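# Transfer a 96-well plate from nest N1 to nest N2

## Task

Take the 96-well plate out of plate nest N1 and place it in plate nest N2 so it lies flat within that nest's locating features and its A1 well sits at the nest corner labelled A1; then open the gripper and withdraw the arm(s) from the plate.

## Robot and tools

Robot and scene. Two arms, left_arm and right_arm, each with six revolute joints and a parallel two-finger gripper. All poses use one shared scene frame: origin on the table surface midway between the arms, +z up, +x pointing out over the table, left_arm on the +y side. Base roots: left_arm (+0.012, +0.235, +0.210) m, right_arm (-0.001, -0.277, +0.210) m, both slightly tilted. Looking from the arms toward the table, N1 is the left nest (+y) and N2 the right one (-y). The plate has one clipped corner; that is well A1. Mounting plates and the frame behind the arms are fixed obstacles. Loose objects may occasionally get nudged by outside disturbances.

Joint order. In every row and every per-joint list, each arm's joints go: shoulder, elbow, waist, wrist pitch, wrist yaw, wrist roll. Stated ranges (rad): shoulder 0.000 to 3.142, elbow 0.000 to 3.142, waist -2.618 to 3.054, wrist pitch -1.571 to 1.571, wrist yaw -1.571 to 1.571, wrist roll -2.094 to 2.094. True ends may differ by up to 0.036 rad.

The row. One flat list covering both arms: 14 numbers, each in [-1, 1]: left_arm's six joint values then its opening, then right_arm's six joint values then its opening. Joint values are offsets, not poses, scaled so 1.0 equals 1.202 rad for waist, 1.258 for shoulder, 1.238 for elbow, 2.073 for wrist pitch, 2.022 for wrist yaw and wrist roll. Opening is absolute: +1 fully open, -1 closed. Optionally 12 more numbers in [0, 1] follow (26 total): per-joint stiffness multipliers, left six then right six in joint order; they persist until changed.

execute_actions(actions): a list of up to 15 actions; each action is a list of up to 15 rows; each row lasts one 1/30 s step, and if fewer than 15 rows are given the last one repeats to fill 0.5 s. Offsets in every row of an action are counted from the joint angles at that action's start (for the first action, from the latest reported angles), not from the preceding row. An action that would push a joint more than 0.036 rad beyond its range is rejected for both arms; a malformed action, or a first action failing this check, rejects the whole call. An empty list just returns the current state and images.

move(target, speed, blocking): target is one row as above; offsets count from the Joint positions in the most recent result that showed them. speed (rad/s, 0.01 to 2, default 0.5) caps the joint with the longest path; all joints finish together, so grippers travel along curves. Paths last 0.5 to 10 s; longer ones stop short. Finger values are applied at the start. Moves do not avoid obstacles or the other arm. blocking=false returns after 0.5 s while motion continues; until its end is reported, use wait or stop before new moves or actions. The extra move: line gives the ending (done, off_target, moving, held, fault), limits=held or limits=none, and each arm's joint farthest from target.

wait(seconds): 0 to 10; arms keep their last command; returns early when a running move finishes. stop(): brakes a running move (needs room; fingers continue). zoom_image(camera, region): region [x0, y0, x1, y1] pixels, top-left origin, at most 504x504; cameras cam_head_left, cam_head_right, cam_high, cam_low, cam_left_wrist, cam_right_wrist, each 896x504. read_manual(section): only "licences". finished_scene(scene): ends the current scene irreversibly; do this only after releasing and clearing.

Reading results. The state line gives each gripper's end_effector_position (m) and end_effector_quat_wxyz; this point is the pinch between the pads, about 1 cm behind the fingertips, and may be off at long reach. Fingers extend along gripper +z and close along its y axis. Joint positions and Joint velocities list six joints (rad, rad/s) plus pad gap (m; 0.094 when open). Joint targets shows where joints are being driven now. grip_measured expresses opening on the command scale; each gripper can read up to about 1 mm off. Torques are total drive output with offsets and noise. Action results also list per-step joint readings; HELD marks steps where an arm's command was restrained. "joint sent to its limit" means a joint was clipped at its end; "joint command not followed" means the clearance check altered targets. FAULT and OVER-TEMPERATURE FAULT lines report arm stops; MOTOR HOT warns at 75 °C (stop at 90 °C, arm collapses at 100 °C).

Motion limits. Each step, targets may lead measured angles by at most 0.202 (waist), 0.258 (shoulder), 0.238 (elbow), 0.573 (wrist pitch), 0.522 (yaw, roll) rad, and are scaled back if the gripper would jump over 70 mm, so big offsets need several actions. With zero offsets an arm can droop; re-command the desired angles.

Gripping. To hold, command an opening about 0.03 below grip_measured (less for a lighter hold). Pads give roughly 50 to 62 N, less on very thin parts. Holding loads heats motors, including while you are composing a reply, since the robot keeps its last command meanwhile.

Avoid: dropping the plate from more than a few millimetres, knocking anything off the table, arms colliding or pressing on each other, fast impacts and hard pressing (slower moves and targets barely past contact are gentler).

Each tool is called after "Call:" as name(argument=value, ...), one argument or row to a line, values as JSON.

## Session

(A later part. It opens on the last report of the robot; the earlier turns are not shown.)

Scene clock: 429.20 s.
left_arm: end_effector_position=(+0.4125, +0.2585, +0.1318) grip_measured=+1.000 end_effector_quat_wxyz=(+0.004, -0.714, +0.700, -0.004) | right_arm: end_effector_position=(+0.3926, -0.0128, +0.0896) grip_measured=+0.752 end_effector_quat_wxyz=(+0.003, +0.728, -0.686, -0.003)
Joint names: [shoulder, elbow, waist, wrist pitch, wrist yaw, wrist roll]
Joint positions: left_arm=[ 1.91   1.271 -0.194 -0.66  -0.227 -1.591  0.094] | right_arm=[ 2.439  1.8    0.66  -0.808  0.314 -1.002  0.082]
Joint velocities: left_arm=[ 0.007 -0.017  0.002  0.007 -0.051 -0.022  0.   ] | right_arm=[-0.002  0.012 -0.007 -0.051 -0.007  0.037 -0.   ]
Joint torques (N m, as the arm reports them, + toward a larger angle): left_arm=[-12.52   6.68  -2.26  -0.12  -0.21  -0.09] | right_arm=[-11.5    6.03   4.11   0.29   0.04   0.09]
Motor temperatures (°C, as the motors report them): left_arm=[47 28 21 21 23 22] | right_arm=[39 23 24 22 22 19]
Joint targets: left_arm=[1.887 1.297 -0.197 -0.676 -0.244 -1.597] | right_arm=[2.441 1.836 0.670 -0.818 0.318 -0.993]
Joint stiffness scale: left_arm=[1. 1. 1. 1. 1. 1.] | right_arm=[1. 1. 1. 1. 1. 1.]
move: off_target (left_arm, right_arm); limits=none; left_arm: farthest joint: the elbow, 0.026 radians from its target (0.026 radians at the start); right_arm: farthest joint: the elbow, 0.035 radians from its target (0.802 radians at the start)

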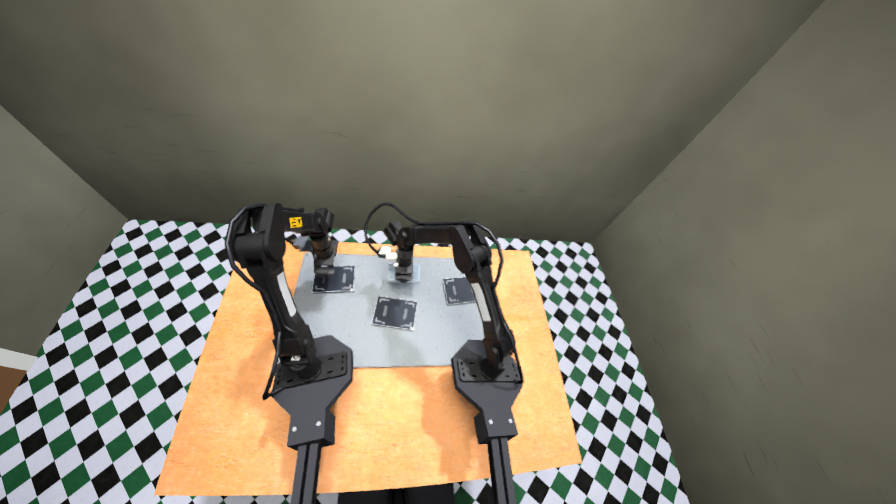

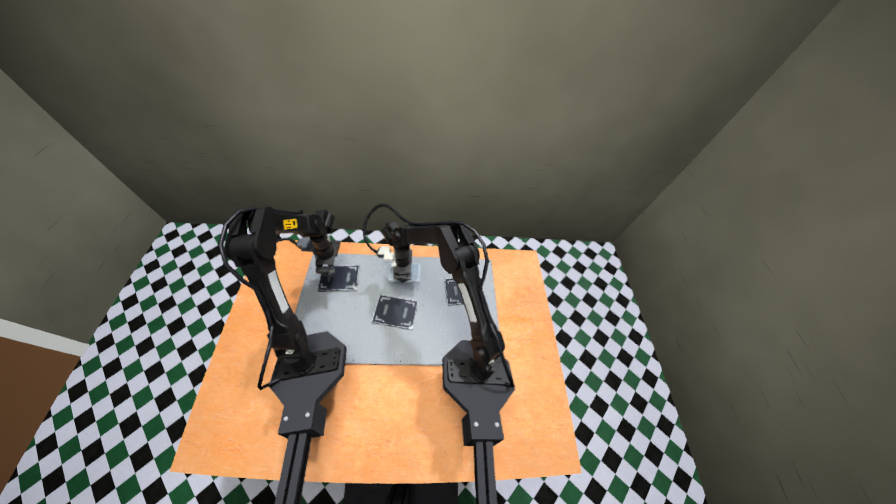

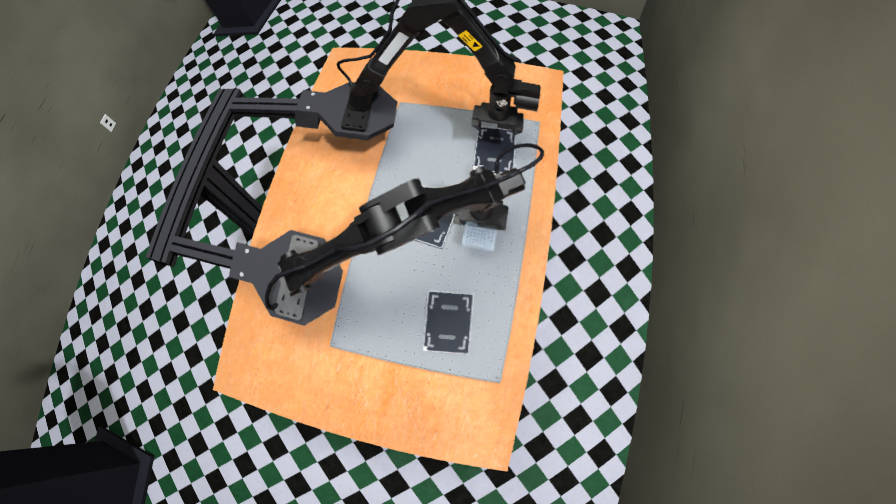

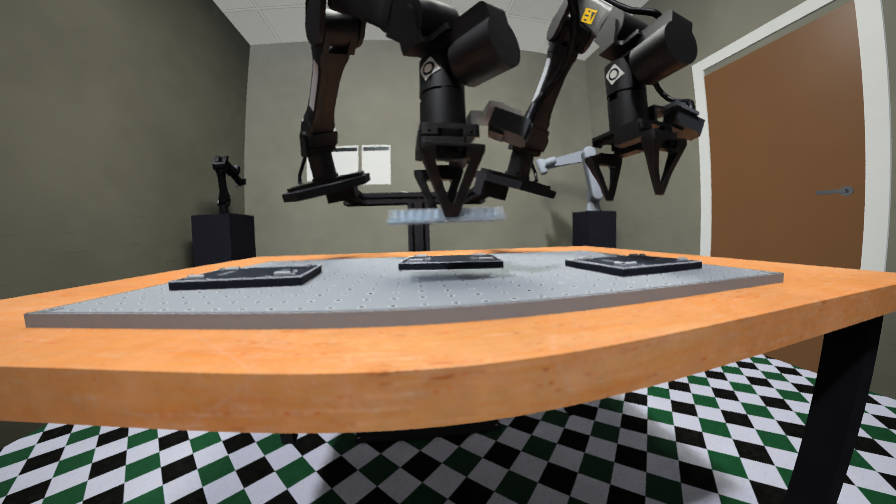

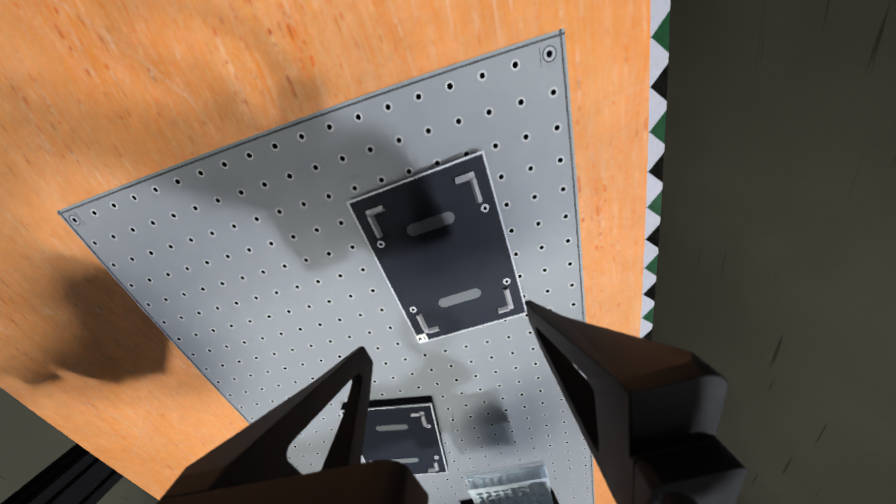

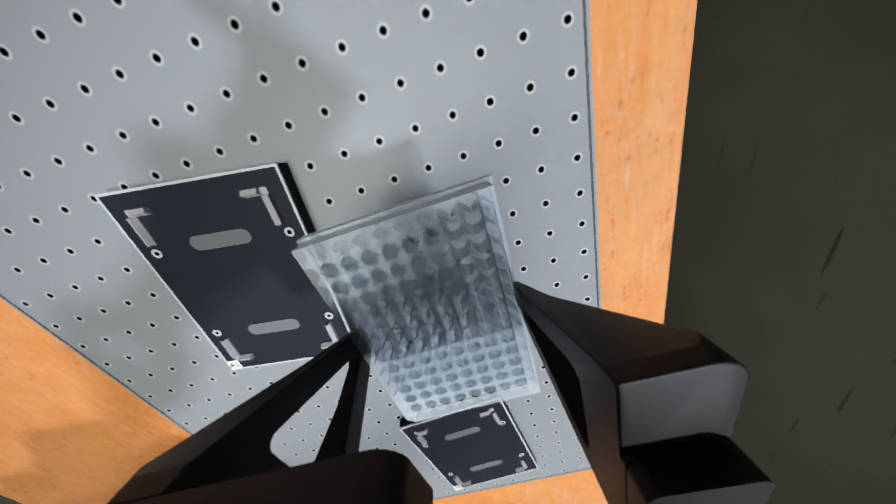

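Call:
move(
  target=[-0.0183,0.021,-0.0025,-0.0077,-0.0084,-0.003,1,0.101,0.037,-0.034,0.0651,-0.002,-0.0227,0.70],
  speed=0.12,
)

Scene clock: 451.40 s.
left_arm: end_effector_position=(+0.4125, +0.2585, +0.1318) grip_measured=+1.000 end_effector_quat_wxyz=(+0.004, -0.714, +0.700, -0.004) | right_arm: end_effector_position=(+0.3935, -0.0153, +0.0320) grip_measured=+0.752 end_effector_quat_wxyz=(+0.006, +0.727, -0.687, -0.001)
Joint names: [shoulder, elbow, waist, wrist pitch, wrist yaw, wrist roll]
Joint positions: left_arm=[ 1.91   1.271 -0.194 -0.66  -0.227 -1.591  0.094] | right_arm=[ 2.568  1.813  0.618 -0.684  0.314 -1.04   0.082]
Joint velocities: left_arm=[ 0.017  0.002  0.012 -0.11   0.037  0.007  0.   ] | right_arm=[-0.027  0.012  0.012 -0.007  0.022  0.022  0.001]
Joint torques (N m, as the arm reports them, + toward a larger angle): left_arm=[-12.52   6.68  -2.27  -0.13  -0.2   -0.09] | right_arm=[-11.97   5.53   3.5    0.55  -0.06  -0.06]
Motor temperatures (°C, as the motors report them): left_arm=[47 28 21 21 23 22] | right_arm=[40 24 25 22 22 19]
Joint targets: left_arm=[1.887 1.297 -0.197 -0.676 -0.244 -1.597] | right_arm=[2.566 1.846 0.619 -0.673 0.310 -1.048]
Joint stiffness scale: left_arm=[1. 1. 1. 1. 1. 1.] | right_arm=[1. 1. 1. 1. 1. 1.]
move: off_target (left_arm, right_arm); limits=none; left_arm: farthest joint: the elbow, 0.026 radians from its target (0.026 radians at the start); right_arm: farthest joint: the elbow, 0.033 radians from its target (0.046 radians at the start)

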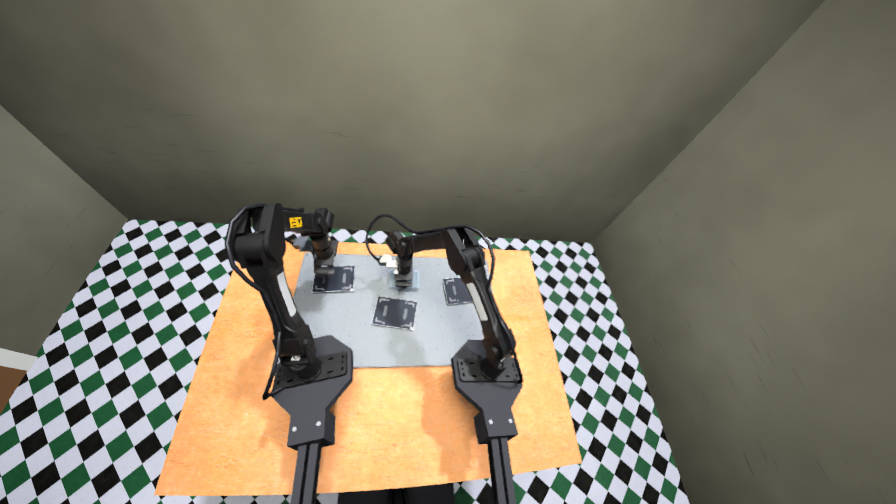

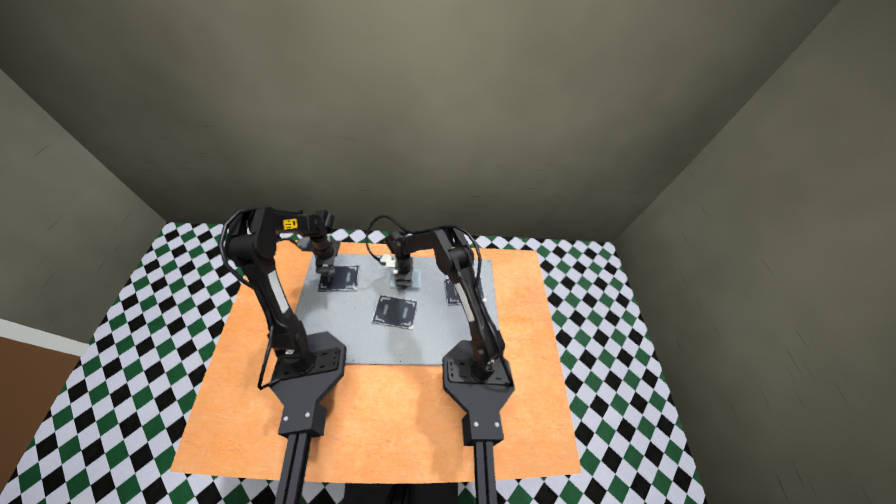

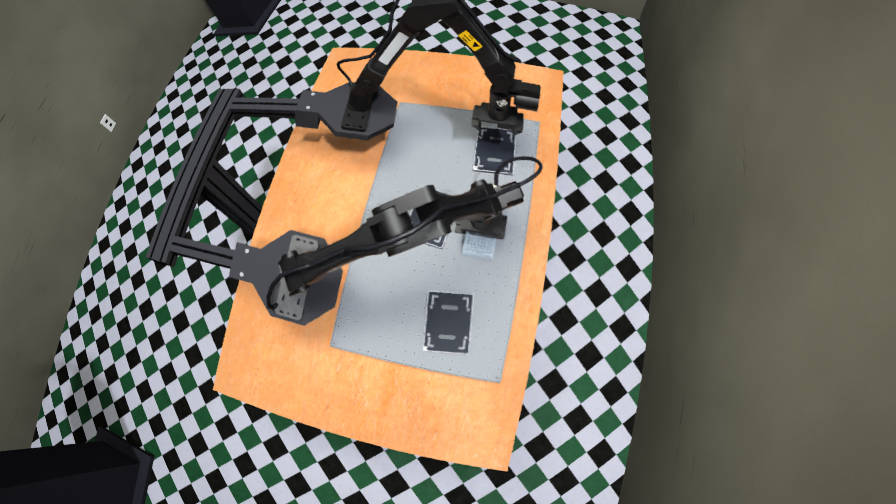

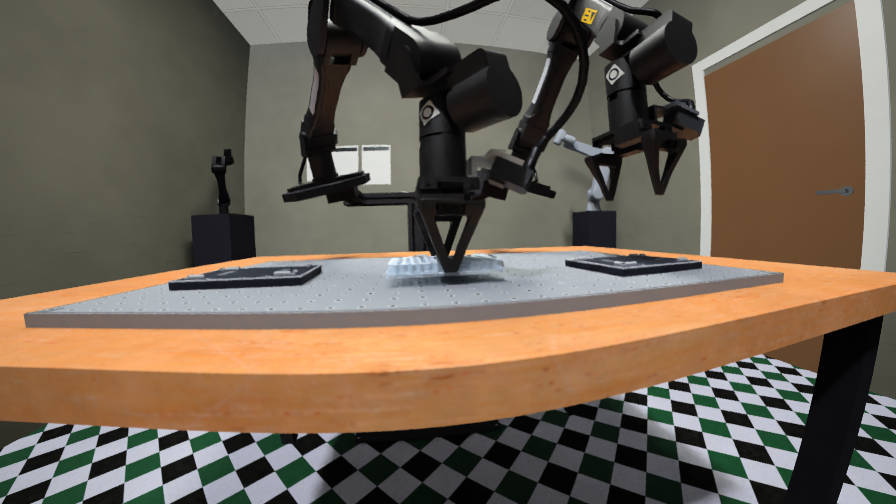

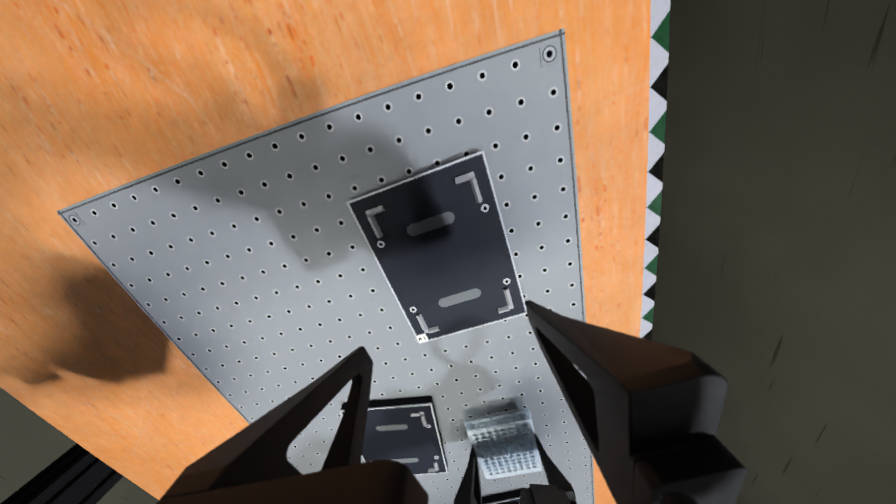

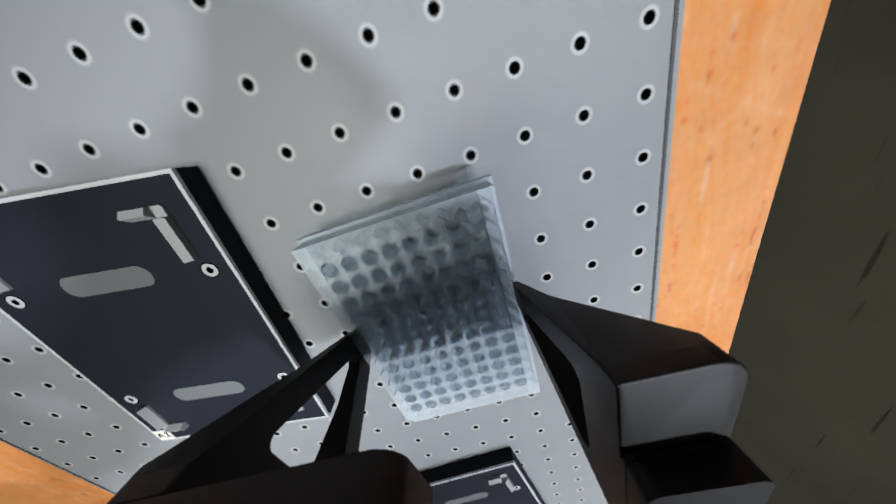

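Call:
zoom_image(
  camera="cam_low",
  region=[360, 220, 540, 310],
)

Region (360, 220, 540, 310) of cam_low's 896x504 image, scaled by 2.800, with more detail than that image has.

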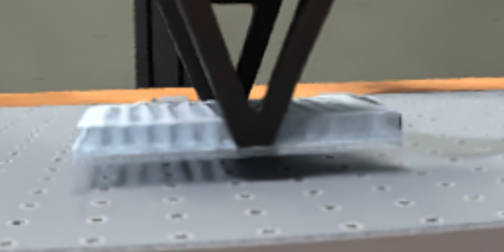

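Call:
execute_actions(
  actions=[
    [[-0.0183,0.021,-0.0025,-0.0077,-0.0084,-0.003,1,0.0056,0.027,-0.001,0.006,-0.002,-0.004,0.70],[-0.0183,0.021,-0.0025,-0.0077,-0.0084,-0.003,1,0.012,0.027,-0.002,0.007,-0.002,-0.004,0.70],[-0.0183,0.021,-0.0025,-0.0077,-0.0084,-0.003,1,0.0175,0.027,-0.003,0.008,-0.002,-0.004,0.70],[-0.0183,0.021,-0.0025,-0.0077,-0.0084,-0.003,1,0.0175,0.027,-0.004,0.009,-0.002,-0.004,0.70],[-0.0183,0.021,-0.0025,-0.0077,-0.0084,-0.003,1,0.0175,0.027,-0.004,0.010,-0.002,-0.004,0.70],[-0.0183,0.021,-0.0025,-0.0077,-0.0084,-0.003,1,0.0143,0.027,-0.004,0.011,-0.002,-0.004,0.70],[-0.0183,0.021,-0.0025,-0.0077,-0.0084,-0.003,1,0.0143,0.027,-0.004,0.012,-0.002,-0.004,0.70]],
  ],
)

Call:
zoom_image(
  camera="cam_low",
  region=[360, 220, 540, 310],
)

Scene clock: 464.50 s.
left_arm: end_effector_position=(+0.4125, +0.2585, +0.1318) grip_measured=+1.000 end_effector_quat_wxyz=(+0.004, -0.714, +0.700, -0.004) | right_arm: end_effector_position=(+0.3888, -0.0149, +0.0228) grip_measured=+0.752 end_effector_quat_wxyz=(+0.011, +0.728, -0.685, -0.002)
Joint names: [shoulder, elbow, waist, wrist pitch, wrist yaw, wrist roll]
Joint positions: left_arm=[ 1.91   1.271 -0.194 -0.66  -0.227 -1.591  0.094] | right_arm=[ 2.59   1.813  0.618 -0.673  0.314 -1.04   0.082]
Joint velocities: left_arm=[-0.007 -0.002 -0.002 -0.081  0.007  0.037  0.   ] | right_arm=[-0.017 -0.027 -0.032  0.007 -0.037 -0.007 -0.001]
Joint torques (N m, as the arm reports them, + toward a larger angle): left_arm=[-12.51   6.69  -2.26  -0.13  -0.2   -0.09] | right_arm=[-12.16   5.5    3.12   0.57  -0.05  -0.05]
Motor temperatures (°C, as the motors report them): left_arm=[47 28 21 21 23 22] | right_arm=[41 24 25 22 22 19]
Joint targets: left_arm=[1.887 1.297 -0.197 -0.676 -0.244 -1.597] | right_arm=[2.586 1.846 0.614 -0.659 0.310 -1.048]
Joint stiffness scale: left_arm=[1. 1. 1. 1. 1. 1.] | right_arm=[1. 1. 1. 1. 1. 1.]
Step readings (joint positions):
0: left_arm=[1.910 1.271 -0.194 -0.660 -0.227 -1.591] | right_arm=[2.568 1.813 0.618 -0.684 0.314 -1.040]
1: left_arm=[1.910 1.271 -0.194 -0.660 -0.227 -1.591] | right_arm=[2.568 1.813 0.618 -0.684 0.314 -1.040]
2: left_arm=[1.910 1.271 -0.194 -0.660 -0.227 -1.591] | right_arm=[2.569 1.813 0.618 -0.684 0.314 -1.040]
4: left_arm=[1.910 1.271 -0.194 -0.660 -0.227 -1.591] | right_arm=[2.574 1.813 0.618 -0.680 0.314 -1.040]
8: left_arm=[1.910 1.271 -0.194 -0.660 -0.227 -1.591] | right_arm=[2.588 1.813 0.618 -0.677 0.314 -1.040]
15: Joint positions above

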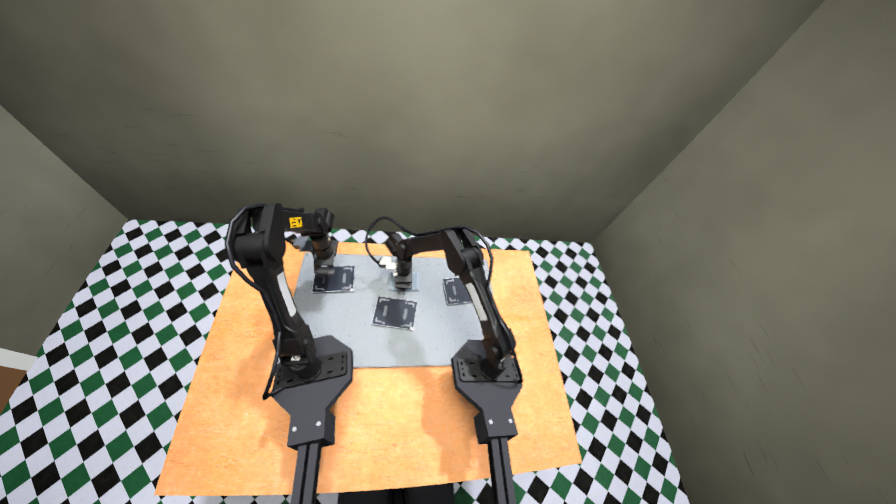

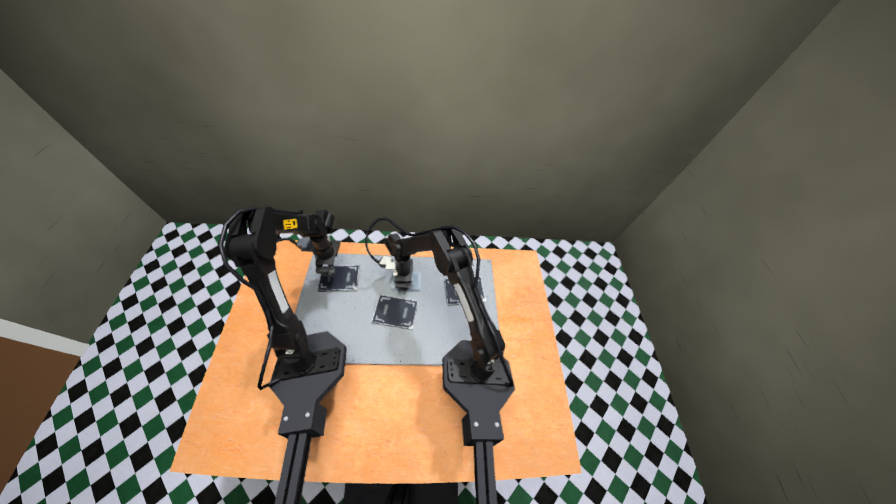

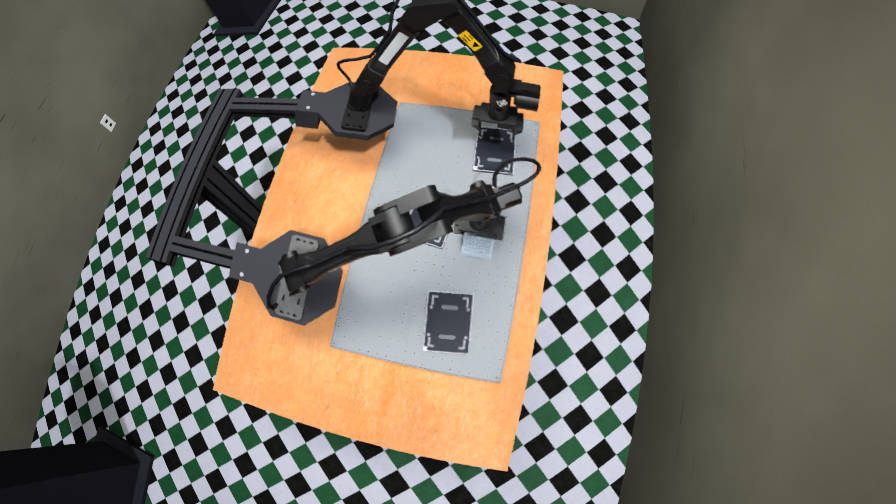

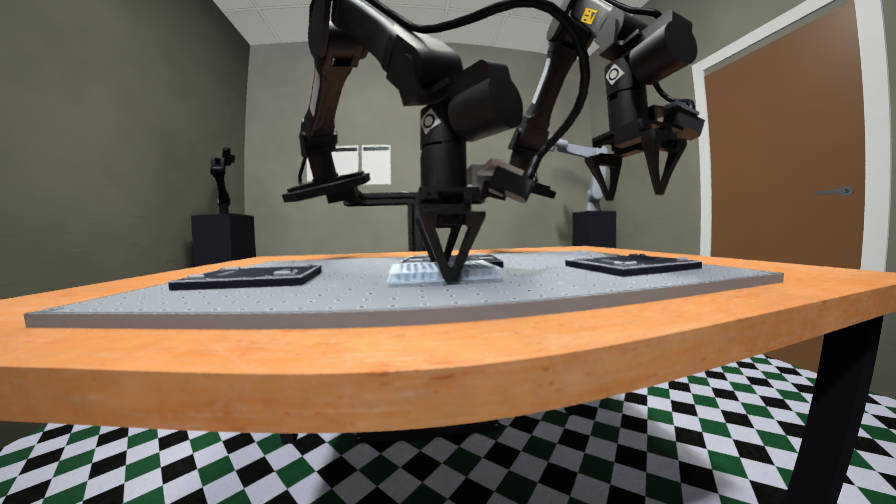

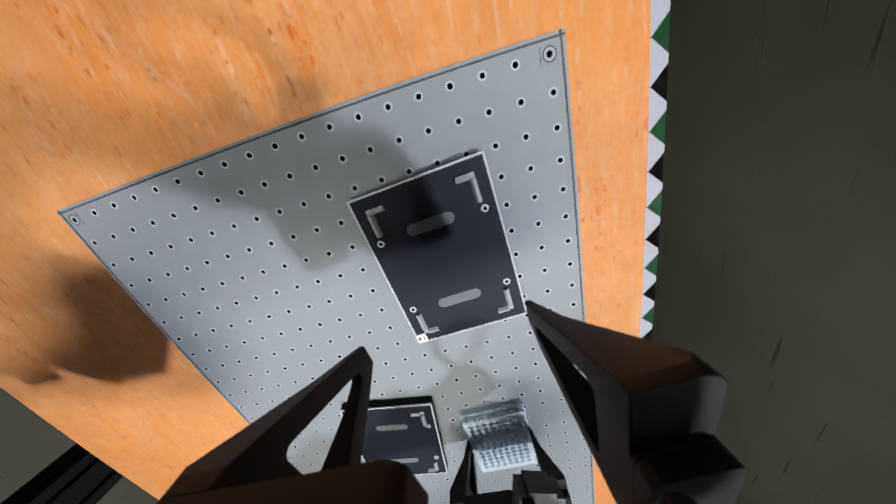

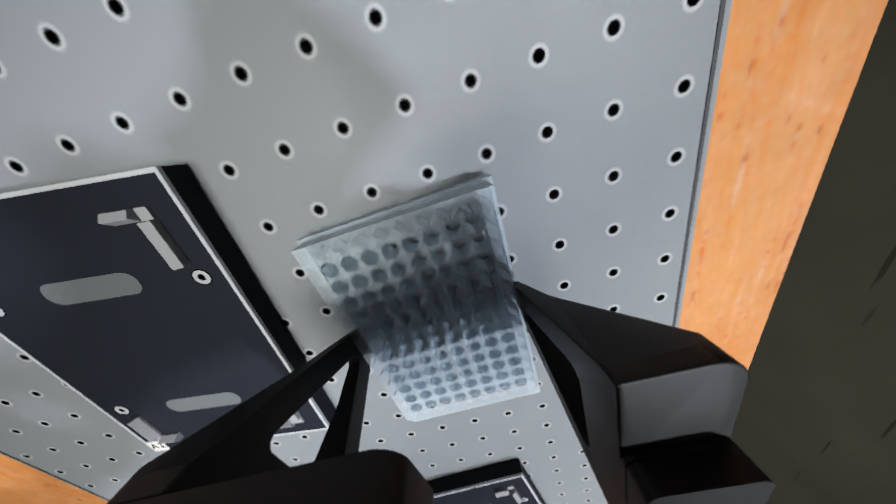

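Region (360, 220, 540, 310) of cam_low's 896x504 image, scaled by 2.800, with more detail than that image has.

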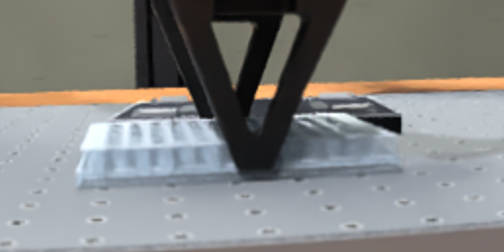

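Call:
execute_actions(
  actions=[
    [[-0.0183,0.021,-0.0025,-0.0077,-0.0084,-0.003,1,-0.003,0.027,-0.003,0.007,-0.002,-0.004,0.72],[-0.0183,0.021,-0.0025,-0.0077,-0.0084,-0.003,1,-0.003,0.027,-0.003,0.007,-0.002,-0.004,0.735],[-0.0183,0.021,-0.0025,-0.0077,-0.0084,-0.003,1,-0.003,0.027,-0.003,0.007,-0.002,-0.004,0.745],[-0.0183,0.021,-0.0025,-0.0077,-0.0084,-0.003,1,-0.003,0.027,-0.003,0.007,-0.002,-0.004,0.755],[-0.0183,0.021,-0.0025,-0.0077,-0.0084,-0.003,1,-0.003,0.027,-0.003,0.007,-0.002,-0.004,0.765],[-0.0183,0.021,-0.0025,-0.0077,-0.0084,-0.003,1,-0.003,0.027,-0.003,0.007,-0.002,-0.004,0.775],[-0.0183,0.021,-0.0025,-0.0077,-0.0084,-0.003,1,-0.003,0.027,-0.003,0.007,-0.002,-0.004,0.79],[-0.0183,0.021,-0.0025,-0.0077,-0.0084,-0.003,1,-0.003,0.027,-0.003,0.007,-0.002,-0.004,0.82],[-0.0183,0.021,-0.0025,-0.0077,-0.0084,-0.003,1,-0.003,0.027,-0.003,0.007,-0.002,-0.004,0.87],[-0.0183,0.021,-0.0025,-0.0077,-0.0084,-0.003,1,-0.003,0.027,-0.003,0.007,-0.002,-0.004,0.93],[-0.0183,0.021,-0.0025,-0.0077,-0.0084,-0.003,1,-0.003,0.027,-0.003,0.007,-0.002,-0.004,1]],
  ],
)

Call:
zoom_image(
  camera="cam_low",
  region=[360, 220, 540, 310],
)

Scene clock: 478.80 s.
left_arm: end_effector_position=(+0.4125, +0.2585, +0.1318) grip_measured=+1.000 end_effector_quat_wxyz=(+0.004, -0.714, +0.700, -0.004) | right_arm: end_effector_position=(+0.3892, -0.0147, +0.0228) grip_measured=+1.000 end_effector_quat_wxyz=(+0.011, +0.728, -0.685, -0.002)
Joint names: [shoulder, elbow, waist, wrist pitch, wrist yaw, wrist roll]
Joint positions: left_arm=[ 1.91   1.271 -0.194 -0.66  -0.227 -1.591  0.094] | right_arm=[ 2.59   1.813  0.618 -0.672  0.314 -1.04   0.094]
Joint velocities: left_arm=[-0.017 -0.007 -0.007 -0.051  0.051  0.022  0.   ] | right_arm=[ 0.012 -0.012  0.002  0.051 -0.022 -0.051  0.   ]
Joint torques (N m, as the arm reports them, + toward a larger angle): left_arm=[-12.52   6.68  -2.26  -0.12  -0.2   -0.09] | right_arm=[-12.1    5.52   3.17   0.54  -0.04  -0.05]
Motor temperatures (°C, as the motors report them): left_arm=[48 28 21 21 23 22] | right_arm=[42 25 24 22 22 19]
Joint targets: left_arm=[1.887 1.297 -0.197 -0.676 -0.244 -1.597] | right_arm=[2.586 1.846 0.615 -0.659 0.310 -1.048]
Joint stiffness scale: left_arm=[1. 1. 1. 1. 1. 1.] | right_arm=[1. 1. 1. 1. 1. 1.]
Step readings (joint positions):
0: left_arm=[1.910 1.271 -0.194 -0.660 -0.227 -1.591] | right_arm=[2.590 1.813 0.618 -0.672 0.314 -1.040]
1: left_arm=[1.910 1.271 -0.194 -0.660 -0.227 -1.591] | right_arm=[2.590 1.813 0.618 -0.672 0.314 -1.040]
2: left_arm=[1.910 1.271 -0.194 -0.660 -0.227 -1.591] | right_arm=[2.590 1.813 0.618 -0.672 0.314 -1.040]
4: left_arm=[1.910 1.271 -0.194 -0.660 -0.227 -1.591] | right_arm=[2.590 1.813 0.618 -0.672 0.314 -1.040]
8: left_arm=[1.910 1.271 -0.194 -0.660 -0.227 -1.591] | right_arm=[2.590 1.813 0.618 -0.672 0.314 -1.040]
15: Joint positions above

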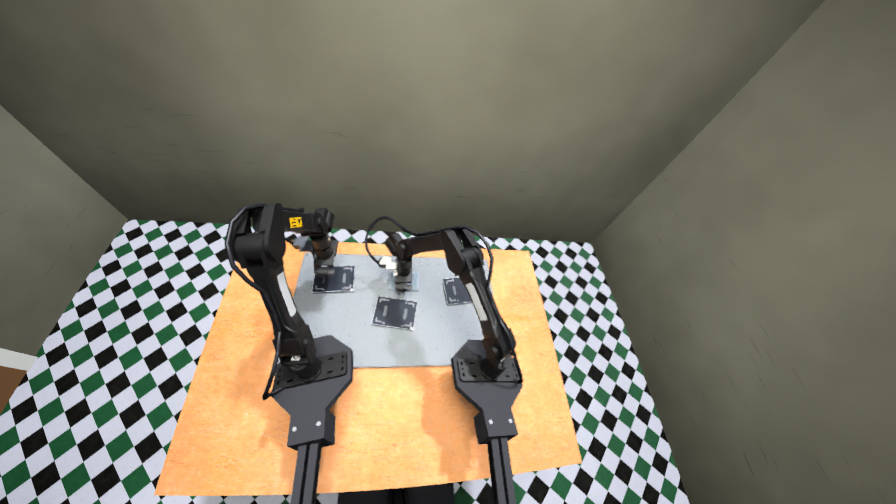

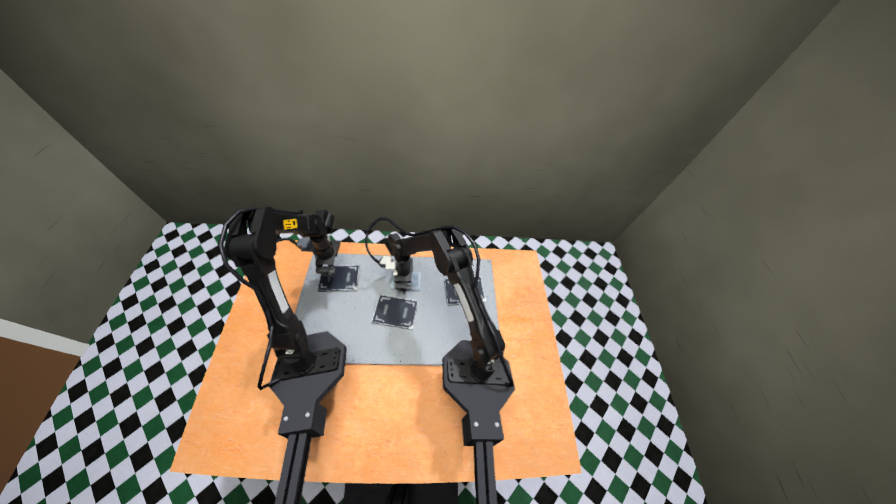

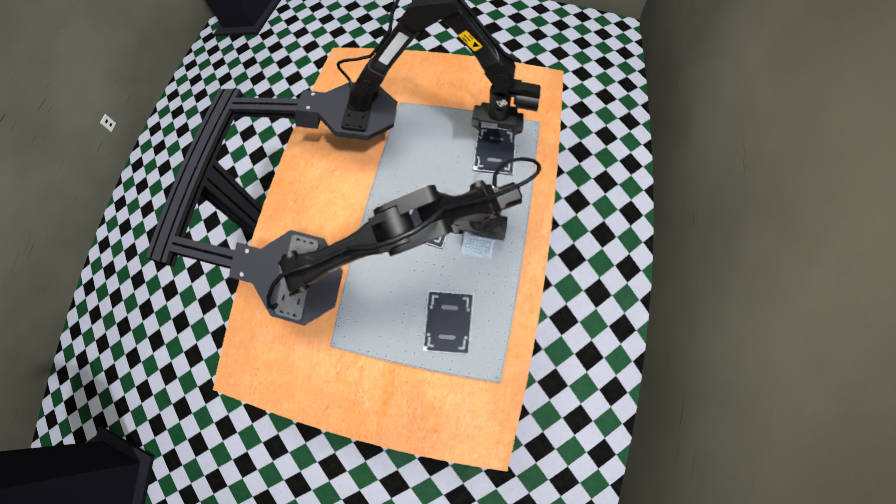

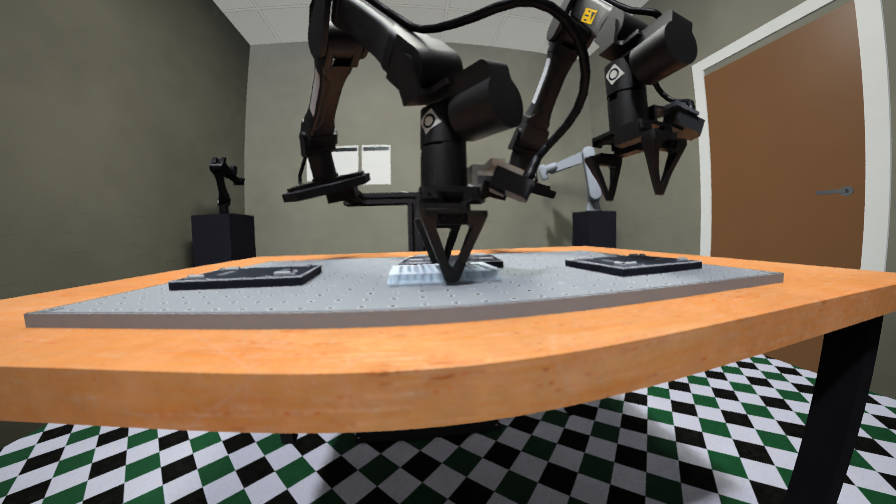

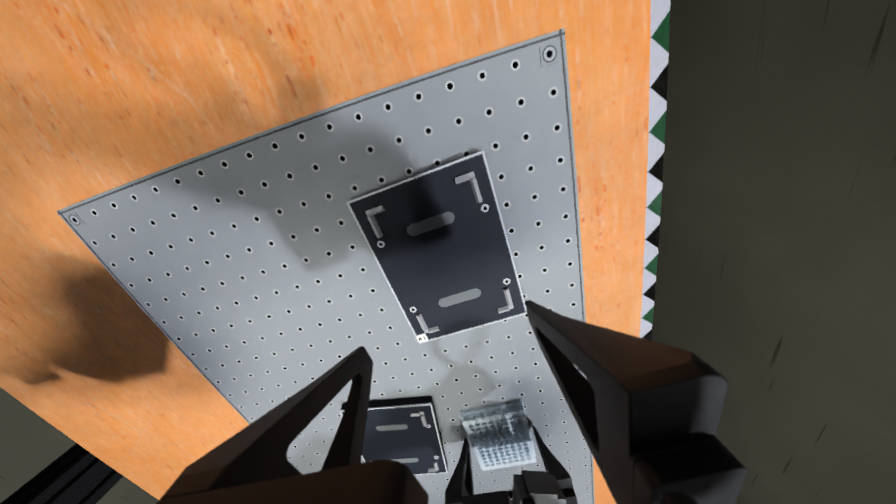

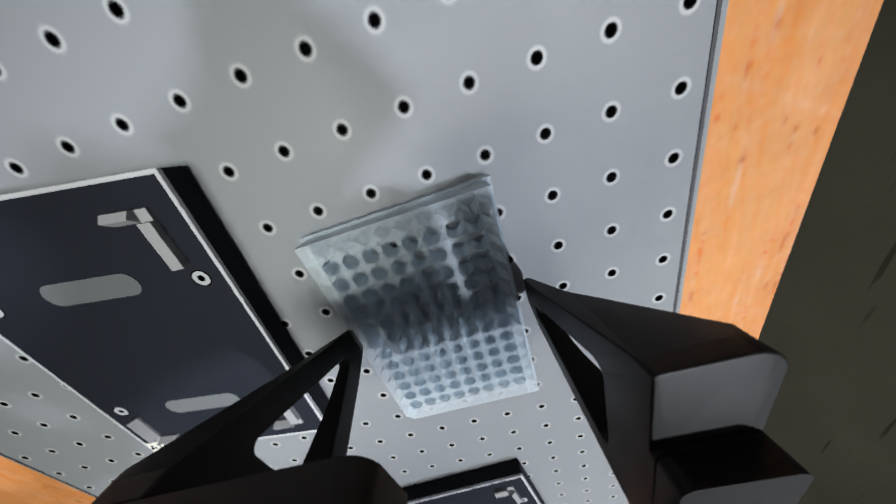

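Region (360, 220, 540, 310) of cam_low's 896x504 image, scaled by 2.800, with more detail than that image has.

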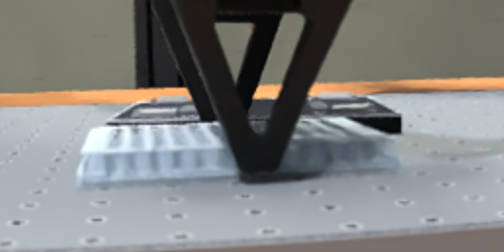

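Call:
execute_actions(
  actions=[
    [[-0.0183,0.021,-0.0025,-0.0077,-0.0084,-0.003,1,-0.024,0.027,0.000,-0.0058,-0.002,-0.002,1],[-0.0183,0.021,-0.0025,-0.0077,-0.0084,-0.003,1,-0.027,0.027,0.002,-0.0072,-0.002,-0.002,1],[-0.0183,0.021,-0.0025,-0.0077,-0.0084,-0.003,1,-0.030,0.027,0.004,-0.0087,-0.002,-0.002,1],[-0.0183,0.021,-0.0025,-0.0077,-0.0084,-0.003,1,-0.0335,0.027,0.006,-0.010,-0.002,-0.002,1],[-0.0183,0.021,-0.0025,-0.0077,-0.0084,-0.003,1,-0.0365,0.027,0.008,-0.0125,-0.002,-0.001,1],[-0.0183,0.021,-0.0025,-0.0077,-0.0084,-0.003,1,-0.040,0.027,0.010,-0.015,-0.002,-0.001,1],[-0.0183,0.021,-0.0025,-0.0077,-0.0084,-0.003,1,-0.0435,0.027,0.012,-0.0174,-0.002,0,1],[-0.0183,0.021,-0.0025,-0.0077,-0.0084,-0.003,1,-0.047,0.027,0.014,-0.020,-0.002,0,1],[-0.0183,0.021,-0.0025,-0.0077,-0.0084,-0.003,1,-0.051,0.027,0.016,-0.0227,-0.002,0.001,1],[-0.0183,0.021,-0.0025,-0.0077,-0.0084,-0.003,1,-0.055,0.027,0.018,-0.0253,-0.002,0.002,1],[-0.0183,0.021,-0.0025,-0.0077,-0.0084,-0.003,1,-0.059,0.027,0.020,-0.028,-0.002,0.003,1],[-0.0183,0.021,-0.0025,-0.0077,-0.0084,-0.003,1,-0.063,0.027,0.022,-0.0306,-0.002,0.004,1],[-0.0183,0.021,-0.0025,-0.0077,-0.0084,-0.003,1,-0.067,0.027,0.024,-0.0333,-0.002,0.005,1],[-0.0183,0.021,-0.0025,-0.0077,-0.0084,-0.003,1,-0.071,0.027,0.025,-0.036,-0.002,0.006,1],[-0.0183,0.021,-0.0025,-0.0077,-0.0084,-0.003,1,-0.075,0.027,0.026,-0.0386,-0.002,0.007,1]],
    [[0,0.021,0,0,0,0,1,-0.038,0.027,0.02,-0.018,0,0.005,1],[0,0.021,0,0,0,0,1,-0.046,0.027,0.022,-0.022,0,0.006,1],[0,0.021,0,0,0,0,1,-0.054,0.027,0.024,-0.026,0,0.007,1],[0,0.021,0,0,0,0,1,-0.062,0.027,0.026,-0.030,0,0.008,1],[0,0.021,0,0,0,0,1,-0.070,0.027,0.028,-0.034,0,0.009,1],[0,0.021,0,0,0,0,1,-0.078,0.027,0.030,-0.039,0,0.010,1],[0,0.021,0,0,0,0,1,-0.086,0.027,0.032,-0.044,0,0.011,1],[0,0.021,0,0,0,0,1,-0.094,0.027,0.034,-0.049,0,0.012,1],[0,0.021,0,0,0,0,1,-0.102,0.027,0.036,-0.054,0,0.013,1],[0,0.021,0,0,0,0,1,-0.110,0.027,0.038,-0.059,0,0.014,1]],
  ],
)

Scene clock: 502.53 s.
left_arm: end_effector_position=(+0.4125, +0.2585, +0.1318) grip_measured=+1.000 end_effector_quat_wxyz=(+0.004, -0.714, +0.700, -0.004) | right_arm: end_effector_position=(+0.4015, -0.0168, +0.0966) grip_measured=+1.000 end_effector_quat_wxyz=(-0.004, +0.729, -0.685, -0.001)
Joint names: [shoulder, elbow, waist, wrist pitch, wrist yaw, wrist roll]
Joint positions: left_arm=[ 1.91   1.271 -0.194 -0.66  -0.227 -1.591  0.094] | right_arm=[ 2.424  1.813  0.648 -0.818  0.314 -1.021  0.094]
Joint velocities: left_arm=[-0.007  0.007 -0.007 -0.037  0.007  0.022  0.   ] | right_arm=[-0.042 -0.002  0.027 -0.095 -0.051  0.081  0.   ]
Joint torques (N m, as the arm reports them, + toward a larger angle): left_arm=[-10.61   6.69  -2.02   0.02  -0.03  -0.04] | right_arm=[-13.09   5.99   4.66   0.24  -0.01   0.11]
Motor temperatures (°C, as the motors report them): left_arm=[48 28 21 21 23 22] | right_arm=[43 25 24 22 22 19]
Joint targets: left_arm=[1.910 1.297 -0.194 -0.660 -0.227 -1.591] | right_arm=[2.402 1.846 0.667 -0.843 0.314 -1.010]
Joint stiffness scale: left_arm=[1. 1. 1. 1. 1. 1.] | right_arm=[1. 1. 1. 1. 1. 1.]
Step readings (joint positions; steps 1 to 15: 1st action; 16 to 30: 2nd action):
0: left_arm=[1.910 1.271 -0.194 -0.660 -0.227 -1.591] | right_arm=[2.590 1.813 0.618 -0.671 0.314 -1.040]
1: left_arm=[1.910 1.271 -0.194 -0.660 -0.227 -1.591] | right_arm=[2.590 1.813 0.618 -0.672 0.314 -1.040]
2: left_arm=[1.910 1.271 -0.194 -0.660 -0.227 -1.591] | right_arm=[2.590 1.813 0.618 -0.672 0.314 -1.040]
4: left_arm=[1.910 1.271 -0.194 -0.660 -0.227 -1.591] | right_arm=[2.590 1.813 0.618 -0.675 0.314 -1.040]
8: left_arm=[1.910 1.271 -0.194 -0.660 -0.227 -1.591] | right_arm=[2.584 1.813 0.618 -0.689 0.314 -1.040]
15: left_arm=[1.910 1.271 -0.194 -0.660 -0.227 -1.591] | right_arm=[2.540 1.813 0.621 -0.721 0.314 -1.038]
16: left_arm=[1.910 1.271 -0.194 -0.660 -0.227 -1.591] | right_arm=[2.534 1.813 0.623 -0.725 0.314 -1.038]
17: left_arm=[1.910 1.271 -0.194 -0.660 -0.227 -1.591] | right_arm=[2.528 1.813 0.624 -0.730 0.314 -1.037]
19: left_arm=[1.910 1.271 -0.194 -0.660 -0.227 -1.591] | right_arm=[2.515 1.813 0.627 -0.744 0.314 -1.035]
23: left_arm=[1.910 1.271 -0.194 -0.660 -0.227 -1.591] | right_arm=[2.481 1.813 0.635 -0.777 0.314 -1.029]
30: Joint positions above

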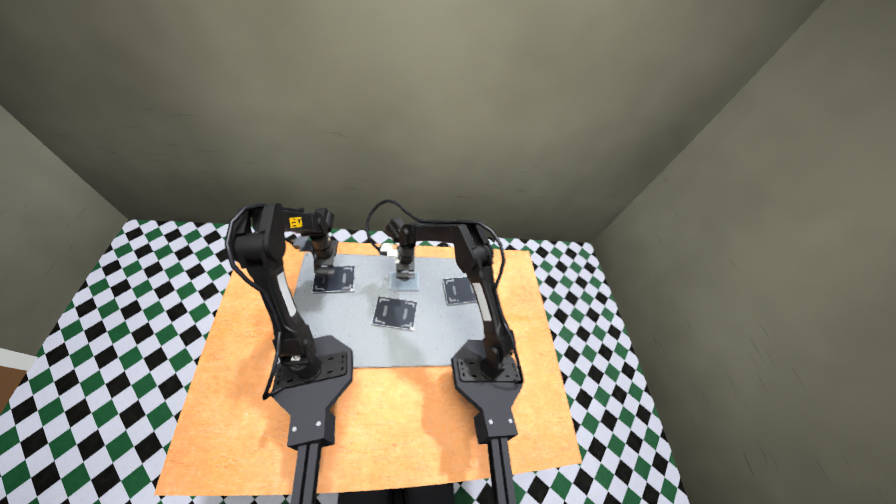

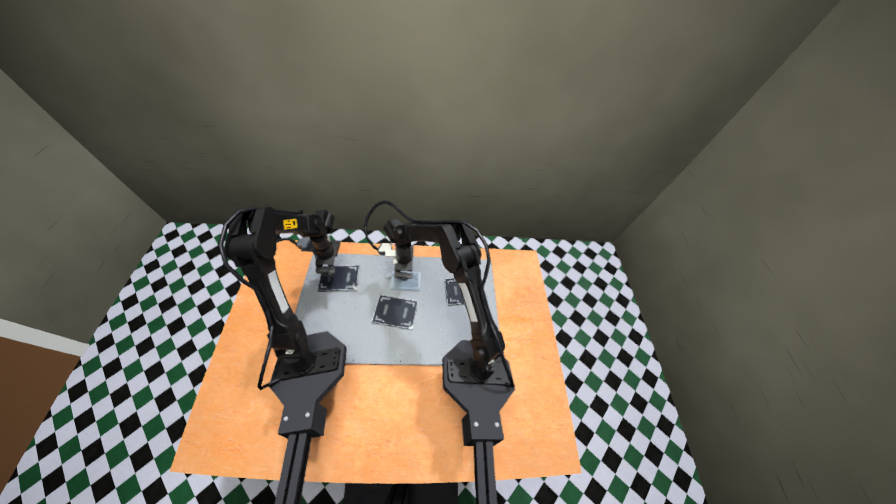

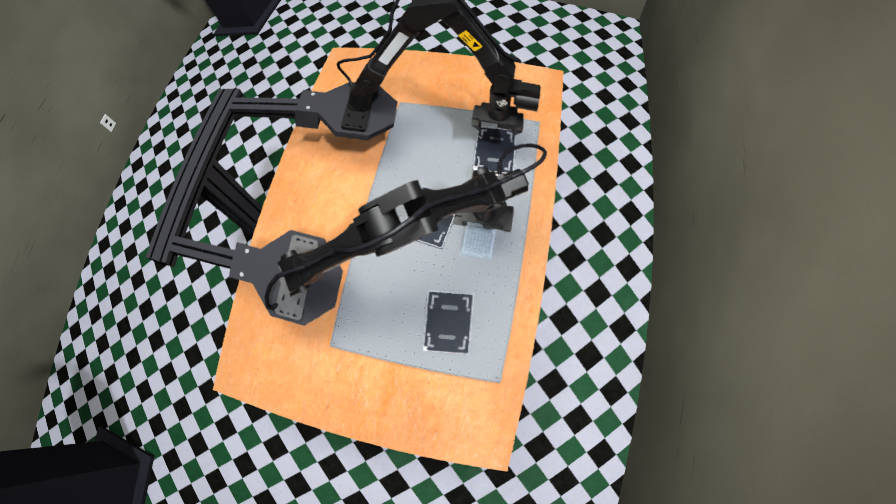

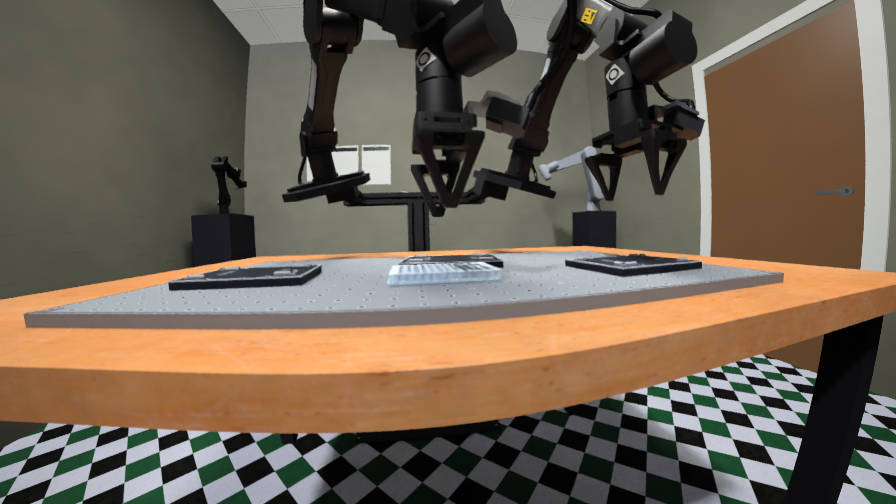

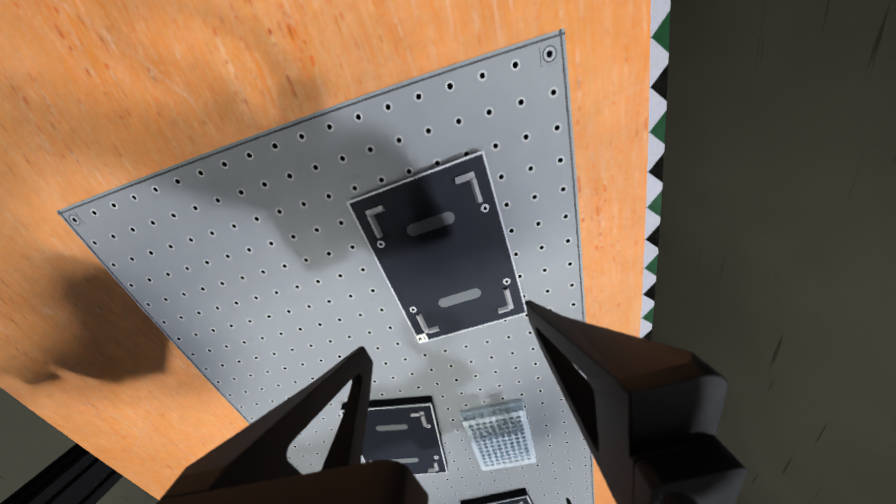

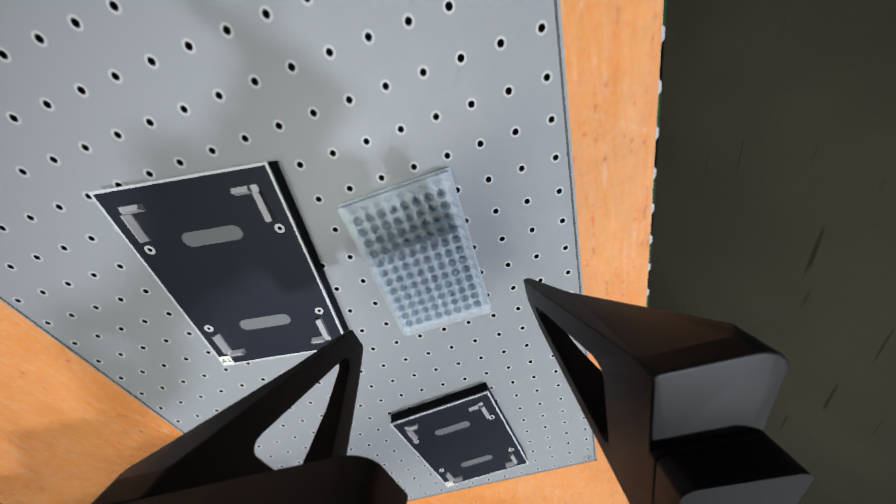

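Call:
zoom_image(
  camera="cam_right_wrist",
  region=[320, 150, 520, 350],
)

Region (320, 150, 520, 350) of cam_right_wrist's 896x504 image, scaled by 2.520, with more detail than that image has.

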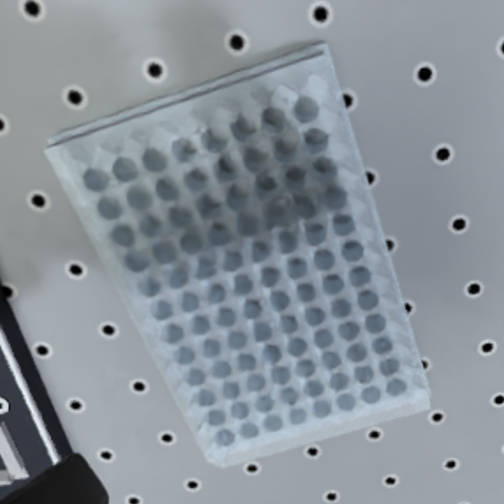

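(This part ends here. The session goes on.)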